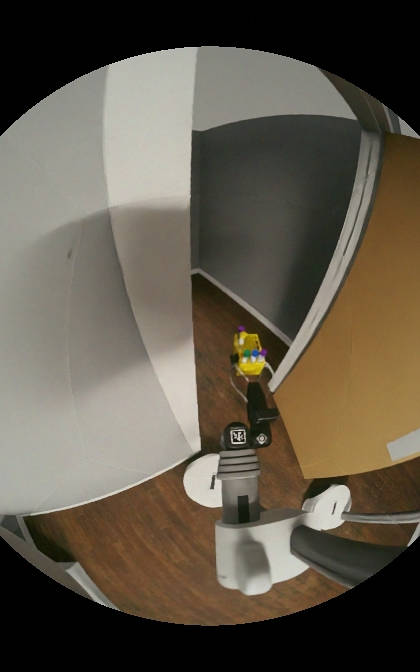

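>>> {"name": "execute_actions", "arguments": {
  "actions": [
    {"r2":{"base":{"strafe_m":-0.25},"pace":"slow"}}
  ],
  "cameras": []
}}

>>> {"name": "execute_actions", "arguments": {
  "actions": [
    {"r2":{"base":{"rotate_rad":0.6},"pace":"slow"}}
  ],
  "cameras": ["r2_head_left_camera"]
}}

Scene clock: 99.67 s.
r1.base_odometry: x=-0.505 y=+0.660 heading=+1.527 (m, m, rad; r1's odometry frame)
r1.turned_by_wheels: +0.000 (rad since the last result)
r1.turned_by_imu: -0.001 (rad since the last result)
r1.base_tilt: forward=+0.3 right=-0.3 (deg)
r1.lidar_m: 1.34 0.32 0.57 0.57 2.03 2.04 2.39 2.02 2.00 2.24 2.02 2.03
r1.base_status: not commanded
r1.joint_positions: lift_m=+0.950 arm_m=+0.003 wrist_yaw_rad=+0.962 wrist_pitch_rad=-0.012 wrist_roll_rad=-0.017 gripper_m=-0.029
r1.joint_status: not commanded
r1.on_its_own: wrist_yaw_rad is off since a torque_fault, until you send "end_of_arm": "enable_torque" (your +0.000 is given up)
r1.motor_effort: lift_m=+20(20) arm_m=-9(9) wrist_yaw_rad=-2(1) wrist_pitch_rad=-9(10) wrist_roll_rad=+0(0) gripper_m=-27(27) wheel_0=+6(6) wheel_1=-9(9) wheel_2=+13(13) (%)
r1.hand_pose: x=+0.4106 y=+0.1866 z=+1.1315 quat_wxyz=(+0.887, -0.005, -0.009, +0.463) (m; r1's base frame)
r1.wrist_depth_mm: 156 175 230 279 603 904 878 / 155 175 230 278 585 917 891 / 157 175 229 278 574 917 891 / 156 174 228 277 574 904 891 / 157 174 227 273 564 917 891 / 155 172 200 182 427 904 904 / 156 155 206 178 504 891 878
r2.base_odometry: x=-0.315 y=-1.772 heading=-2.170 (m, m, rad; r2's odometry frame)
r2.turned_by_wheels: +0.000 (rad since the last result)
r2.turned_by_imu: -0.003 (rad since the last result)
r2.base_tilt: forward=+0.3 right=-0.2 (deg)
r2.lidar_m: 0.40 2.72 0.38 0.53 1.26 1.79 2.39 0.66 0.59 0.45 0.47 0.56
r2.base_status: done
r2.joint_positions: lift_m=+0.880 arm_m=+0.003 wrist_yaw_rad=+0.000 wrist_pitch_rad=+0.023 wrist_roll_rad=-0.006 gripper_m=+0.020
r2.joint_status: not commanded
r2.motor_effort: lift_m=+21(20) arm_m=-5(5) wrist_yaw_rad=+1(1) wrist_pitch_rad=-9(9) wrist_roll_rad=+4(4) gripper_m=-22(22) wheel_0=+0(4) wheel_1=-1(4) wheel_2=+1(1) (%)
r2.hand_pose: x=+0.4627 y=-0.0874 z=+1.0515 quat_wxyz=(+1.000, -0.003, +0.011, +0.000) (m; r2's base frame)
r2.wrist_depth_mm: - - - 1921 1464 525 392 / - - - - 1464 535 394 / - - - 1756 1397 539 397 / - - - 176 1366 539 402 / - - 195 169 175 544 404 / - - 174 170 172 174 399 / - - - - 1397 559 404
pictures: none
No camera images: the call's "cameras" was empty. Leave "cameras" out to get every camera's image.

Scene clock: 101.50 s.
r1.base_odometry: x=-0.505 y=+0.660 heading=+1.527 (m, m, rad; r1's odometry frame)
r1.turned_by_wheels: +0.000 (rad since the last result)
r1.turned_by_imu: -0.001 (rad since the last result)
r1.base_tilt: forward=+0.2 right=-0.3 (deg)
r1.lidar_m: 1.34 0.32 0.58 0.60 2.05 2.03 2.36 2.00 2.00 2.30 2.02 2.01
r1.base_status: not commanded
r1.joint_positions: lift_m=+0.950 arm_m=+0.003 wrist_yaw_rad=+0.962 wrist_pitch_rad=-0.012 wrist_roll_rad=-0.017 gripper_m=-0.029
r1.joint_status: not commanded
r1.on_its_own: wrist_yaw_rad is off since a torque_fault, until you send "end_of_arm": "enable_torque" (your +0.000 is given up)
r1.motor_effort: lift_m=+20(20) arm_m=-9(9) wrist_yaw_rad=-2(1) wrist_pitch_rad=-10(9) wrist_roll_rad=+0(0) gripper_m=-23(23) wheel_0=+6(6) wheel_1=-9(9) wheel_2=+13(14) (%)
r1.hand_pose: x=+0.4106 y=+0.1866 z=+1.1315 quat_wxyz=(+0.887, -0.005, -0.009, +0.463) (m; r1's base frame)
r1.wrist_depth_mm: 155 176 230 281 597 904 917 / 154 175 229 278 591 917 917 / 156 175 228 276 580 931 891 / 156 174 228 276 574 904 891 / 157 174 228 274 564 904 891 / 156 172 199 183 427 917 891 / 156 155 205 178 504 878 904
r2.base_odometry: x=-0.315 y=-1.772 heading=-1.571 (m, m, rad; r2's odometry frame)
r2.turned_by_wheels: +0.600 (rad since the last result)
r2.turned_by_imu: +0.612 (rad since the last result)
r2.base_tilt: forward=+0.3 right=-0.1 (deg)
r2.lidar_m: 0.40 0.39 0.56 1.69 1.83 2.60 0.64 0.50 0.45 0.45 0.59 1.94
r2.base_status: done
r2.joint_positions: lift_m=+0.880 arm_m=+0.003 wrist_yaw_rad=+0.000 wrist_pitch_rad=+0.023 wrist_roll_rad=-0.006 gripper_m=+0.020
r2.joint_status: not commanded
r2.motor_effort: lift_m=+21(20) arm_m=-5(5) wrist_yaw_rad=+0(0) wrist_pitch_rad=-8(9) wrist_roll_rad=+4(4) gripper_m=-21(23) wheel_0=-2(8) wheel_1=-2(4) wheel_2=-1(5) (%)
r2.hand_pose: x=+0.4627 y=-0.0874 z=+1.0515 quat_wxyz=(+1.000, -0.003, +0.011, +0.000) (m; r2's base frame)
r2.wrist_depth_mm: 1138 1661 - - - - 1808 / 1118 1661 - - - - 1808 / 1118 1661 - - - - 1808 / 1118 1618 - 178 - - 1808 / 1098 1618 195 170 177 - 1808 / 303 1336 175 171 172 174 1863 / 301 1576 - - - - 1808
pictures: r2_head_left_camera
Images, in order (width x height): r2_head_left_camera 420x672.

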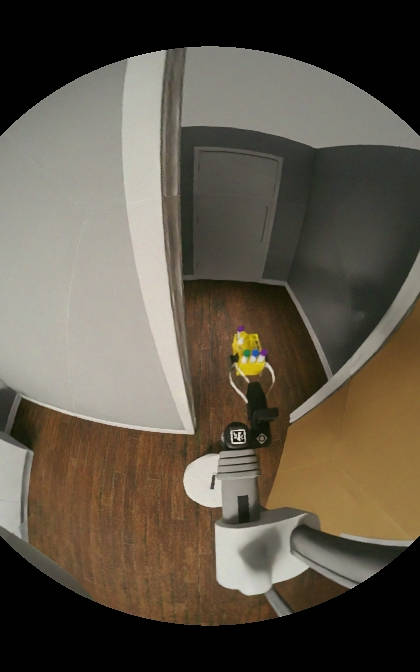

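>>> {"name": "execute_actions", "arguments": {
  "actions": [
    {"r2":{"base":{"strafe_m":-0.12},"pace":"slow"}}
  ],
  "cameras": []
}}

>>> {"name": "execute_actions", "arguments": {
  "actions": [
    {"r2":{"base":{"translate_m":1.5}}}
  ],
  "cameras": ["r2_head_left_camera"]
}}

>>> {"name": "execute_actions", "arguments": {
  "actions": [
    {"r2":{"base":{"rotate_rad":3.14},"pace":"slow"}}
  ],
  "cameras": []
}}

>>> {"name": "execute_actions", "arguments": {
  "actions": [
    {"r2":{"base":{"translate_m":-1.2},"pace":"slow"}}
  ],
  "cameras": ["r2_head_left_camera"]
}}

Scene clock: 105.40 s.
r1.base_odometry: x=-0.505 y=+0.660 heading=+1.527 (m, m, rad; r1's odometry frame)
r1.turned_by_wheels: +0.000 (rad since the last result)
r1.turned_by_imu: -0.001 (rad since the last result)
r1.base_tilt: forward=+0.3 right=-0.3 (deg)
r1.lidar_m: 1.34 0.34 0.54 0.63 2.06 2.04 2.39 1.99 2.00 2.28 2.03 2.01
r1.base_status: not commanded
r1.joint_positions: lift_m=+0.950 arm_m=+0.003 wrist_yaw_rad=+0.962 wrist_pitch_rad=-0.012 wrist_roll_rad=-0.017 gripper_m=-0.029
r1.joint_status: not commanded
r1.on_its_own: wrist_yaw_rad is off since a torque_fault, until you send "end_of_arm": "enable_torque" (your +0.000 is given up)
r1.motor_effort: lift_m=+20(20) arm_m=-9(9) wrist_yaw_rad=-1(1) wrist_pitch_rad=-10(10) wrist_roll_rad=+0(0) gripper_m=-30(22) wheel_0=+6(6) wheel_1=-9(9) wheel_2=+13(14) (%)
r1.hand_pose: x=+0.4106 y=+0.1866 z=+1.1315 quat_wxyz=(+0.887, -0.005, -0.009, +0.463) (m; r1's base frame)
r1.wrist_depth_mm: 156 175 230 281 603 917 904 / 154 176 230 279 591 904 891 / 157 175 229 278 580 917 904 / 157 174 228 276 569 904 891 / 157 174 226 272 564 904 917 / 156 172 200 183 430 917 891 / 156 155 205 178 500 904 878
r2.base_odometry: x=-0.435 y=-1.772 heading=-1.571 (m, m, rad; r2's odometry frame)
r2.turned_by_wheels: +0.000 (rad since the last result)
r2.turned_by_imu: -0.002 (rad since the last result)
r2.base_tilt: forward=+0.4 right=-0.2 (deg)
r2.lidar_m: 0.41 0.45 0.56 1.68 1.97 2.85 0.55 0.38 0.33 0.35 0.45 1.74
r2.base_status: done
r2.joint_positions: lift_m=+0.880 arm_m=+0.003 wrist_yaw_rad=+0.000 wrist_pitch_rad=+0.023 wrist_roll_rad=-0.006 gripper_m=+0.020
r2.joint_status: not commanded
r2.motor_effort: lift_m=+20(20) arm_m=-4(5) wrist_yaw_rad=+1(0) wrist_pitch_rad=-9(9) wrist_roll_rad=+5(4) gripper_m=-19(23) wheel_0=+0(6) wheel_1=-1(5) wheel_2=+0(1) (%)
r2.hand_pose: x=+0.4627 y=-0.0874 z=+1.0515 quat_wxyz=(+1.000, -0.003, +0.011, +0.000) (m; r2's base frame)
r2.wrist_depth_mm: 1308 1921 - - - - 1618 / 1281 1921 - - - - 1661 / 1308 1921 - - - - 1661 / 1281 1863 - 176 - - 1661 / 1255 1863 195 169 176 - 1661 / 1255 1537 175 170 172 174 1708 / 1255 1808 - - - - 1618
pictures: none
No camera images: the call's "cameras" was empty. Leave "cameras" out to get every camera's image.

Scene clock: 111.90 s.
r1.base_odometry: x=-0.505 y=+0.660 heading=+1.527 (m, m, rad; r1's odometry frame)
r1.turned_by_wheels: +0.000 (rad since the last result)
r1.turned_by_imu: -0.002 (rad since the last result)
r1.base_tilt: forward=+0.2 right=-0.3 (deg)
r1.lidar_m: 1.34 0.32 1.18 1.28 2.05 2.04 2.38 2.00 2.01 2.27 2.03 2.02
r1.base_status: not commanded
r1.joint_positions: lift_m=+0.950 arm_m=+0.003 wrist_yaw_rad=+0.962 wrist_pitch_rad=-0.012 wrist_roll_rad=-0.017 gripper_m=-0.029
r1.joint_status: not commanded
r1.on_its_own: wrist_yaw_rad is off since a torque_fault, until you send "end_of_arm": "enable_torque" (your +0.000 is given up)
r1.motor_effort: lift_m=+20(20) arm_m=-9(9) wrist_yaw_rad=-1(1) wrist_pitch_rad=-10(10) wrist_roll_rad=+0(0) gripper_m=-28(26) wheel_0=+6(6) wheel_1=-9(9) wheel_2=+13(14) (%)
r1.hand_pose: x=+0.4106 y=+0.1866 z=+1.1315 quat_wxyz=(+0.887, -0.005, -0.009, +0.463) (m; r1's base frame)
r1.wrist_depth_mm: 155 175 230 279 603 917 891 / 155 175 230 281 591 904 904 / 157 175 230 277 585 917 891 / 156 174 228 276 574 917 891 / 157 174 227 274 564 904 904 / 156 172 200 183 427 917 891 / 156 155 206 178 504 917 891
r2.base_odometry: x=-0.435 y=-3.272 heading=-1.570 (m, m, rad; r2's odometry frame)
r2.turned_by_wheels: +0.000 (rad since the last result)
r2.turned_by_imu: -0.012 (rad since the last result)
r2.base_tilt: forward=+0.3 right=+0.0 (deg)
r2.lidar_m: 0.39 1.15 0.87 0.82 0.86 1.01 1.01 1.12 1.26 1.21 1.27 1.26
r2.base_status: done
r2.joint_positions: lift_m=+0.880 arm_m=+0.003 wrist_yaw_rad=+0.000 wrist_pitch_rad=+0.023 wrist_roll_rad=-0.006 gripper_m=+0.020
r2.joint_status: not commanded
r2.motor_effort: lift_m=+20(21) arm_m=-5(5) wrist_yaw_rad=+0(0) wrist_pitch_rad=-9(9) wrist_roll_rad=+4(4) gripper_m=-23(24) wheel_0=+1(2) wheel_1=+1(5) wheel_2=+2(9) (%)
r2.hand_pose: x=+0.4627 y=-0.0874 z=+1.0515 quat_wxyz=(+1.000, -0.003, +0.011, +0.000) (m; r2's base frame)
r2.wrist_depth_mm: 991 991 976 976 976 976 960 / 1008 991 991 991 991 991 976 / 1025 1008 1008 991 991 976 976 / 1025 1008 1025 232 991 991 991 / 1025 1025 195 170 175 1008 1008 / 1042 1025 175 171 172 174 1008 / 1060 1025 1042 - 1042 1025 1025
pictures: r2_head_left_camera
Images, in order (width x height): r2_head_left_camera 420x672.

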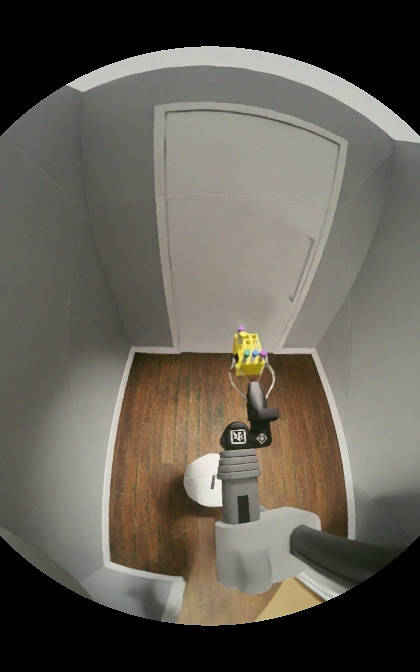

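Scene clock: 116.33 s.
r1.base_odometry: x=-0.505 y=+0.660 heading=+1.527 (m, m, rad; r1's odometry frame)
r1.turned_by_wheels: +0.000 (rad since the last result)
r1.turned_by_imu: -0.001 (rad since the last result)
r1.base_tilt: forward=+0.3 right=-0.3 (deg)
r1.lidar_m: 1.35 0.31 1.20 1.27 2.02 2.05 2.38 2.00 1.99 2.27 2.03 2.02
r1.base_status: not commanded
r1.joint_positions: lift_m=+0.950 arm_m=+0.003 wrist_yaw_rad=+0.962 wrist_pitch_rad=-0.012 wrist_roll_rad=-0.017 gripper_m=-0.029
r1.joint_status: not commanded
r1.on_its_own: wrist_yaw_rad is off since a torque_fault, until you send "end_of_arm": "enable_torque" (your +0.000 is given up)
r1.motor_effort: lift_m=+20(20) arm_m=-9(9) wrist_yaw_rad=+1(1) wrist_pitch_rad=-10(10) wrist_roll_rad=+0(1) gripper_m=-27(25) wheel_0=+6(6) wheel_1=-8(9) wheel_2=+13(14) (%)
r1.hand_pose: x=+0.4106 y=+0.1866 z=+1.1315 quat_wxyz=(+0.887, -0.005, -0.009, +0.463) (m; r1's base frame)
r1.wrist_depth_mm: 156 175 231 281 603 904 891 / 155 175 230 278 591 904 891 / 156 175 229 276 574 904 904 / 156 175 229 276 574 917 866 / 157 174 227 274 564 891 904 / 155 172 199 183 427 891 878 / 156 155 205 178 504 891 878
r2.base_odometry: x=-0.435 y=-3.272 heading=+1.569 (m, m, rad; r2's odometry frame)
r2.turned_by_wheels: +3.140 (rad since the last result)
r2.turned_by_imu: +3.205 (rad since the last result)
r2.base_tilt: forward=+0.2 right=-0.2 (deg)
r2.lidar_m: 0.39 1.16 1.25 1.21 1.31 1.27 1.22 1.15 0.85 0.82 0.88 0.98
r2.base_status: done
r2.joint_positions: lift_m=+0.880 arm_m=+0.003 wrist_yaw_rad=+0.000 wrist_pitch_rad=+0.023 wrist_roll_rad=-0.006 gripper_m=+0.020
r2.joint_status: not commanded
r2.motor_effort: lift_m=+20(20) arm_m=-5(4) wrist_yaw_rad=+0(0) wrist_pitch_rad=-9(9) wrist_roll_rad=+4(4) gripper_m=-25(22) wheel_0=+0(5) wheel_1=+0(5) wheel_2=-1(6) (%)
r2.hand_pose: x=+0.4628 y=-0.0874 z=+1.0515 quat_wxyz=(+1.000, -0.003, +0.011, +0.000) (m; r2's base frame)
r2.wrist_depth_mm: 891 1098 1499 - 750 715 707 / 878 1118 1499 - 778 723 715 / 904 1098 1336 - 715 723 715 / 891 1098 1366 178 723 732 723 / 904 1098 195 170 176 732 732 / 891 991 174 171 172 174 741 / 917 1098 1336 - 750 750 741
pictures: none
No camera images: the call's "cameras" was empty. Leave "cameras" out to get every camera's image.

action 0: r2: "base": translate_m = -1.2 would last too long for one action: at the pace "slow" translate_m can be at most 0.766 in either direction: name a faster pace, or command the rest in another action

>>> {"name": "execute_actions", "arguments": {
  "actions": [
    {"r2":{"base":{"translate_m":-0.85}}}
  ],
  "cameras": []
}}

>>> {"name": "execute_actions", "arguments": {
  "actions": [
    {"r2":{"base":{"translate_m":-0.7},"pace":"slow"}}
  ],
  "cameras": ["r2_head_left_camera"]
}}

Scene clock: 121.63 s.
r1.base_odometry: x=-0.505 y=+0.660 heading=+1.527 (m, m, rad; r1's odometry frame)
r1.turned_by_wheels: +0.000 (rad since the last result)
r1.turned_by_imu: -0.002 (rad since the last result)
r1.base_tilt: forward=+0.3 right=-0.3 (deg)
r1.lidar_m: 1.33 0.32 1.20 1.28 2.04 2.04 2.36 1.99 2.01 2.28 2.02 2.02
r1.base_status: not commanded
r1.joint_positions: lift_m=+0.950 arm_m=+0.003 wrist_yaw_rad=+0.962 wrist_pitch_rad=-0.012 wrist_roll_rad=-0.017 gripper_m=-0.029
r1.joint_status: not commanded
r1.on_its_own: wrist_yaw_rad is off since a torque_fault, until you send "end_of_arm": "enable_torque" (your +0.000 is given up)
r1.motor_effort: lift_m=+20(20) arm_m=-9(9) wrist_yaw_rad=-1(1) wrist_pitch_rad=-10(9) wrist_roll_rad=+0(0) gripper_m=-26(26) wheel_0=+6(6) wheel_1=-9(9) wheel_2=+13(13) (%)
r1.hand_pose: x=+0.4106 y=+0.1866 z=+1.1315 quat_wxyz=(+0.887, -0.005, -0.009, +0.463) (m; r1's base frame)
r1.wrist_depth_mm: 155 175 230 278 603 904 891 / 155 175 230 281 591 917 891 / 157 175 229 279 580 904 891 / 157 174 229 277 569 904 904 / 156 174 228 273 569 904 878 / 156 172 200 182 424 931 891 / 156 156 206 179 500 904 891
r2.base_odometry: x=-0.436 y=-4.122 heading=+1.569 (m, m, rad; r2's odometry frame)
r2.turned_by_wheels: +0.000 (rad since the last result)
r2.turned_by_imu: +0.002 (rad since the last result)
r2.base_tilt: forward=+0.2 right=-0.1 (deg)
r2.lidar_m: 0.40 1.71 1.29 1.23 0.53 0.39 0.36 0.39 0.56 0.78 0.83 1.20
r2.base_status: done
r2.joint_positions: lift_m=+0.880 arm_m=+0.003 wrist_yaw_rad=+0.000 wrist_pitch_rad=+0.023 wrist_roll_rad=-0.006 gripper_m=+0.020
r2.joint_status: not commanded
r2.motor_effort: lift_m=+20(20) arm_m=-5(5) wrist_yaw_rad=+0(0) wrist_pitch_rad=-9(10) wrist_roll_rad=+4(4) gripper_m=-19(20) wheel_0=-1(1) wheel_1=-1(6) wheel_2=-2(9) (%)
r2.hand_pose: x=+0.4627 y=-0.0874 z=+1.0515 quat_wxyz=(+1.000, -0.003, +0.011, +0.000) (m; r2's base frame)
r2.wrist_depth_mm: 1618 1618 - - 1537 1499 1078 / 1618 1618 - - 1537 1537 1078 / 1661 1661 1863 - 1537 1537 1098 / 1661 1661 1756 176 1576 1537 1118 / 1661 1661 195 170 176 1576 1118 / 1661 1661 175 171 172 173 1118 / 1708 1661 1808 - 1618 1576 1078
pictures: none
No camera images: the call's "cameras" was empty. Leave "cameras" out to get every camera's image.

Scene clock: 125.70 s.
r1.base_odometry: x=-0.505 y=+0.660 heading=+1.527 (m, m, rad; r1's odometry frame)
r1.turned_by_wheels: +0.000 (rad since the last result)
r1.turned_by_imu: -0.001 (rad since the last result)
r1.base_tilt: forward=+0.2 right=-0.3 (deg)
r1.lidar_m: 1.32 0.31 1.19 1.29 2.05 2.04 2.37 2.01 2.00 2.26 2.03 2.02
r1.base_status: not commanded
r1.joint_positions: lift_m=+0.950 arm_m=+0.003 wrist_yaw_rad=+0.962 wrist_pitch_rad=-0.012 wrist_roll_rad=-0.017 gripper_m=-0.029
r1.joint_status: not commanded
r1.on_its_own: wrist_yaw_rad is off since a torque_fault, until you send "end_of_arm": "enable_torque" (your +0.000 is given up)
r1.motor_effort: lift_m=+20(20) arm_m=-9(9) wrist_yaw_rad=-3(1) wrist_pitch_rad=-9(10) wrist_roll_rad=+0(0) gripper_m=-25(25) wheel_0=+6(6) wheel_1=-8(9) wheel_2=+13(13) (%)
r1.hand_pose: x=+0.4106 y=+0.1866 z=+1.1315 quat_wxyz=(+0.887, -0.005, -0.009, +0.463) (m; r1's base frame)
r1.wrist_depth_mm: 156 175 231 282 597 917 891 / 155 176 229 278 591 904 904 / 157 175 229 278 574 904 891 / 156 174 229 277 569 917 904 / 157 173 227 273 569 904 891 / 155 172 200 183 424 917 891 / 156 154 205 178 500 891 891
r2.base_odometry: x=-0.478 y=-4.314 heading=+1.526 (m, m, rad; r2's odometry frame)
r2.turned_by_wheels: -0.043 (rad since the last result)
r2.turned_by_imu: -0.142 (rad since the last result)
r2.base_tilt: forward=+0.1 right=-0.1 (deg)
r2.lidar_m: 0.39 1.89 1.28 1.19 0.33 0.25 - 0.25 0.26 0.59 0.87 1.13
r2.base_status: translate_m contact_stop (by the wheels' count: -0.193 of -0.700)
r2.joint_positions: lift_m=+0.880 arm_m=+0.003 wrist_yaw_rad=+0.000 wrist_pitch_rad=+0.023 wrist_roll_rad=-0.006 gripper_m=+0.020
r2.joint_status: not commanded
r2.on_its_own: the wheels are slack since a contact_stop
r2.motor_effort: lift_m=+19(20) arm_m=-3(5) wrist_yaw_rad=+1(7) wrist_pitch_rad=-10(14) wrist_roll_rad=+4(4) gripper_m=-23(20) wheel_0=+0(33) wheel_1=+0(23) wheel_2=+0(34) (%)
r2.hand_pose: x=+0.4624 y=-0.0874 z=+1.0516 quat_wxyz=(+1.000, -0.003, +0.011, +0.000) (m; r2's base frame)
r2.wrist_depth_mm: 1661 1756 - 1756 1756 1308 931 / 1661 1808 - 1756 1808 1308 960 / 1708 1808 - 1756 1756 1336 960 / 1661 1756 - 177 1863 1336 976 / 1661 1756 195 169 177 1366 991 / 1708 1708 175 171 172 174 960 / 1708 1708 - - 1863 1397 946
pictures: r2_head_left_camera
Images, in order (width x height): r2_head_left_camera 420x672.

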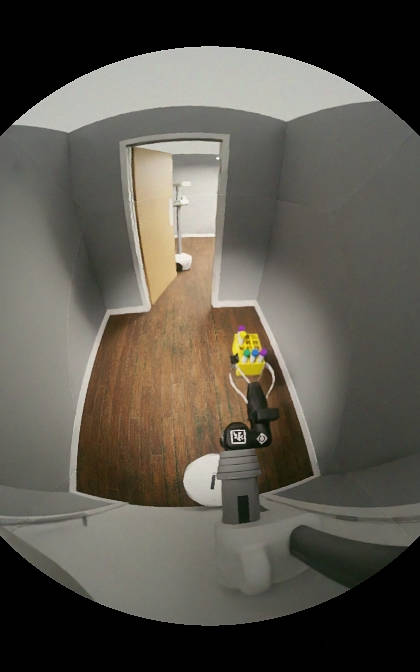

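>>> {"name": "execute_actions", "arguments": {
  "actions": [
    {"r2":{"base":{"rotate_rad":0.1}}}
  ],
  "cameras": []
}}

>>> {"name": "execute_actions", "arguments": {
  "actions": [
    {"r2":{"base":{"translate_m":1.5}}}
  ],
  "cameras": ["r2_head_left_camera"]
}}

Scene clock: 128.47 s.
r1.base_odometry: x=-0.505 y=+0.660 heading=+1.527 (m, m, rad; r1's odometry frame)
r1.turned_by_wheels: +0.000 (rad since the last result)
r1.turned_by_imu: -0.001 (rad since the last result)
r1.base_tilt: forward=+0.3 right=-0.4 (deg)
r1.lidar_m: 1.37 0.34 1.19 1.28 2.06 2.04 2.37 2.00 1.99 2.27 2.02 2.02
r1.base_status: not commanded
r1.joint_positions: lift_m=+0.950 arm_m=+0.003 wrist_yaw_rad=+0.962 wrist_pitch_rad=-0.012 wrist_roll_rad=-0.017 gripper_m=-0.029
r1.joint_status: not commanded
r1.on_its_own: wrist_yaw_rad is off since a torque_fault, until you send "end_of_arm": "enable_torque" (your +0.000 is given up)
r1.motor_effort: lift_m=+20(20) arm_m=-9(9) wrist_yaw_rad=-1(1) wrist_pitch_rad=-10(9) wrist_roll_rad=+0(0) gripper_m=-27(28) wheel_0=+6(6) wheel_1=-9(9) wheel_2=+13(13) (%)
r1.hand_pose: x=+0.4106 y=+0.1866 z=+1.1315 quat_wxyz=(+0.887, -0.005, -0.009, +0.463) (m; r1's base frame)
r1.wrist_depth_mm: 155 175 231 279 603 917 891 / 155 175 231 278 591 904 878 / 156 175 229 278 580 904 904 / 157 175 228 276 574 917 878 / 158 173 226 274 564 917 891 / 156 173 200 183 424 917 891 / 156 155 205 178 504 904 878
r2.base_odometry: x=-0.478 y=-4.314 heading=+1.626 (m, m, rad; r2's odometry frame)
r2.turned_by_wheels: +0.100 (rad since the last result)
r2.turned_by_imu: +0.101 (rad since the last result)
r2.base_tilt: forward=+0.1 right=-0.1 (deg)
r2.lidar_m: 0.40 1.69 1.24 0.60 0.29 0.25 - 0.25 0.28 0.85 0.88 1.22
r2.base_status: done
r2.joint_positions: lift_m=+0.880 arm_m=+0.003 wrist_yaw_rad=+0.000 wrist_pitch_rad=+0.023 wrist_roll_rad=-0.006 gripper_m=+0.020
r2.joint_status: not commanded
r2.motor_effort: lift_m=+19(19) arm_m=-3(3) wrist_yaw_rad=-1(1) wrist_pitch_rad=-9(9) wrist_roll_rad=+4(4) gripper_m=-21(24) wheel_0=-2(0) wheel_1=+1(3) wheel_2=-1(5) (%)
r2.hand_pose: x=+0.4624 y=-0.0874 z=+1.0516 quat_wxyz=(+1.000, -0.003, +0.011, +0.000) (m; r2's base frame)
r2.wrist_depth_mm: 1708 1756 - - 1708 1618 1098 / 1756 1708 - - 1756 1661 1098 / 1756 1756 1921 1808 1756 1661 1118 / 1808 1756 1983 179 1756 1661 1118 / 1756 1808 195 169 176 1708 1118 / 1708 1756 175 171 172 173 1138 / 1708 1808 1921 - 1808 1756 1098
pictures: none
No camera images: the call's "cameras" was empty. Leave "cameras" out to get every camera's image.

Scene clock: 134.93 s.
r1.base_odometry: x=-0.505 y=+0.660 heading=+1.527 (m, m, rad; r1's odometry frame)
r1.turned_by_wheels: +0.000 (rad since the last result)
r1.turned_by_imu: -0.002 (rad since the last result)
r1.base_tilt: forward=+0.2 right=-0.4 (deg)
r1.lidar_m: 1.34 0.31 1.20 1.26 2.04 2.04 2.34 2.01 1.99 2.28 2.03 2.03
r1.base_status: not commanded
r1.joint_positions: lift_m=+0.950 arm_m=+0.003 wrist_yaw_rad=+0.962 wrist_pitch_rad=-0.012 wrist_roll_rad=-0.017 gripper_m=-0.029
r1.joint_status: not commanded
r1.on_its_own: wrist_yaw_rad is off since a torque_fault, until you send "end_of_arm": "enable_torque" (your +0.000 is given up)
r1.motor_effort: lift_m=+20(20) arm_m=-9(9) wrist_yaw_rad=-1(1) wrist_pitch_rad=-10(10) wrist_roll_rad=+0(0) gripper_m=-27(26) wheel_0=+6(6) wheel_1=-9(9) wheel_2=+13(13) (%)
r1.hand_pose: x=+0.4106 y=+0.1866 z=+1.1315 quat_wxyz=(+0.887, -0.005, -0.009, +0.463) (m; r1's base frame)
r1.wrist_depth_mm: 155 175 229 279 603 891 891 / 155 175 230 281 597 931 878 / 157 175 229 278 574 904 904 / 157 175 229 274 574 891 904 / 157 173 227 274 564 904 891 / 155 172 200 183 427 904 891 / 156 155 206 178 500 904 891
r2.base_odometry: x=-0.560 y=-2.816 heading=+1.625 (m, m, rad; r2's odometry frame)
r2.turned_by_wheels: +0.000 (rad since the last result)
r2.turned_by_imu: -0.011 (rad since the last result)
r2.base_tilt: forward=+0.2 right=-0.1 (deg)
r2.lidar_m: 0.39 0.80 0.77 1.18 1.24 1.72 1.68 1.24 0.89 0.85 0.70 0.53
r2.base_status: done
r2.joint_positions: lift_m=+0.880 arm_m=+0.003 wrist_yaw_rad=+0.000 wrist_pitch_rad=+0.023 wrist_roll_rad=-0.006 gripper_m=+0.020
r2.joint_status: not commanded
r2.motor_effort: lift_m=+19(19) arm_m=-3(3) wrist_yaw_rad=+0(2) wrist_pitch_rad=-10(9) wrist_roll_rad=+4(4) gripper_m=-22(23) wheel_0=+0(6) wheel_1=-1(6) wheel_2=+0(9) (%)
r2.hand_pose: x=+0.4624 y=-0.0874 z=+1.0516 quat_wxyz=(+1.000, -0.003, +0.011, +0.000) (m; r2's base frame)
r2.wrist_depth_mm: 723 917 - - - 340 263 / 715 904 1464 - - 342 265 / 715 904 1366 1576 - 345 267 / 715 904 1138 175 - 349 270 / 715 904 195 169 176 351 272 / 715 809 175 171 172 174 273 / 715 891 1098 - - 364 271
pictures: r2_head_left_camera
Images, in order (width x height): r2_head_left_camera 420x672.

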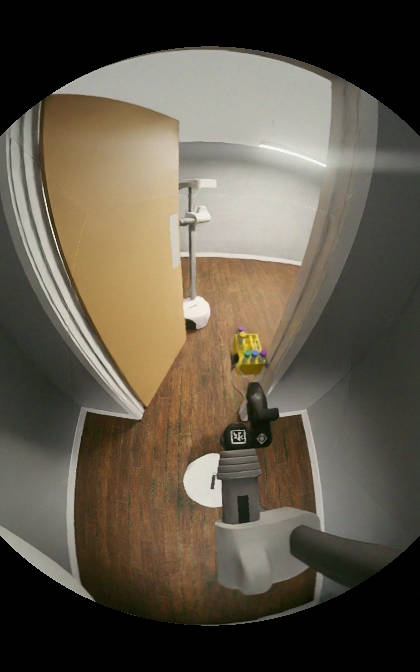

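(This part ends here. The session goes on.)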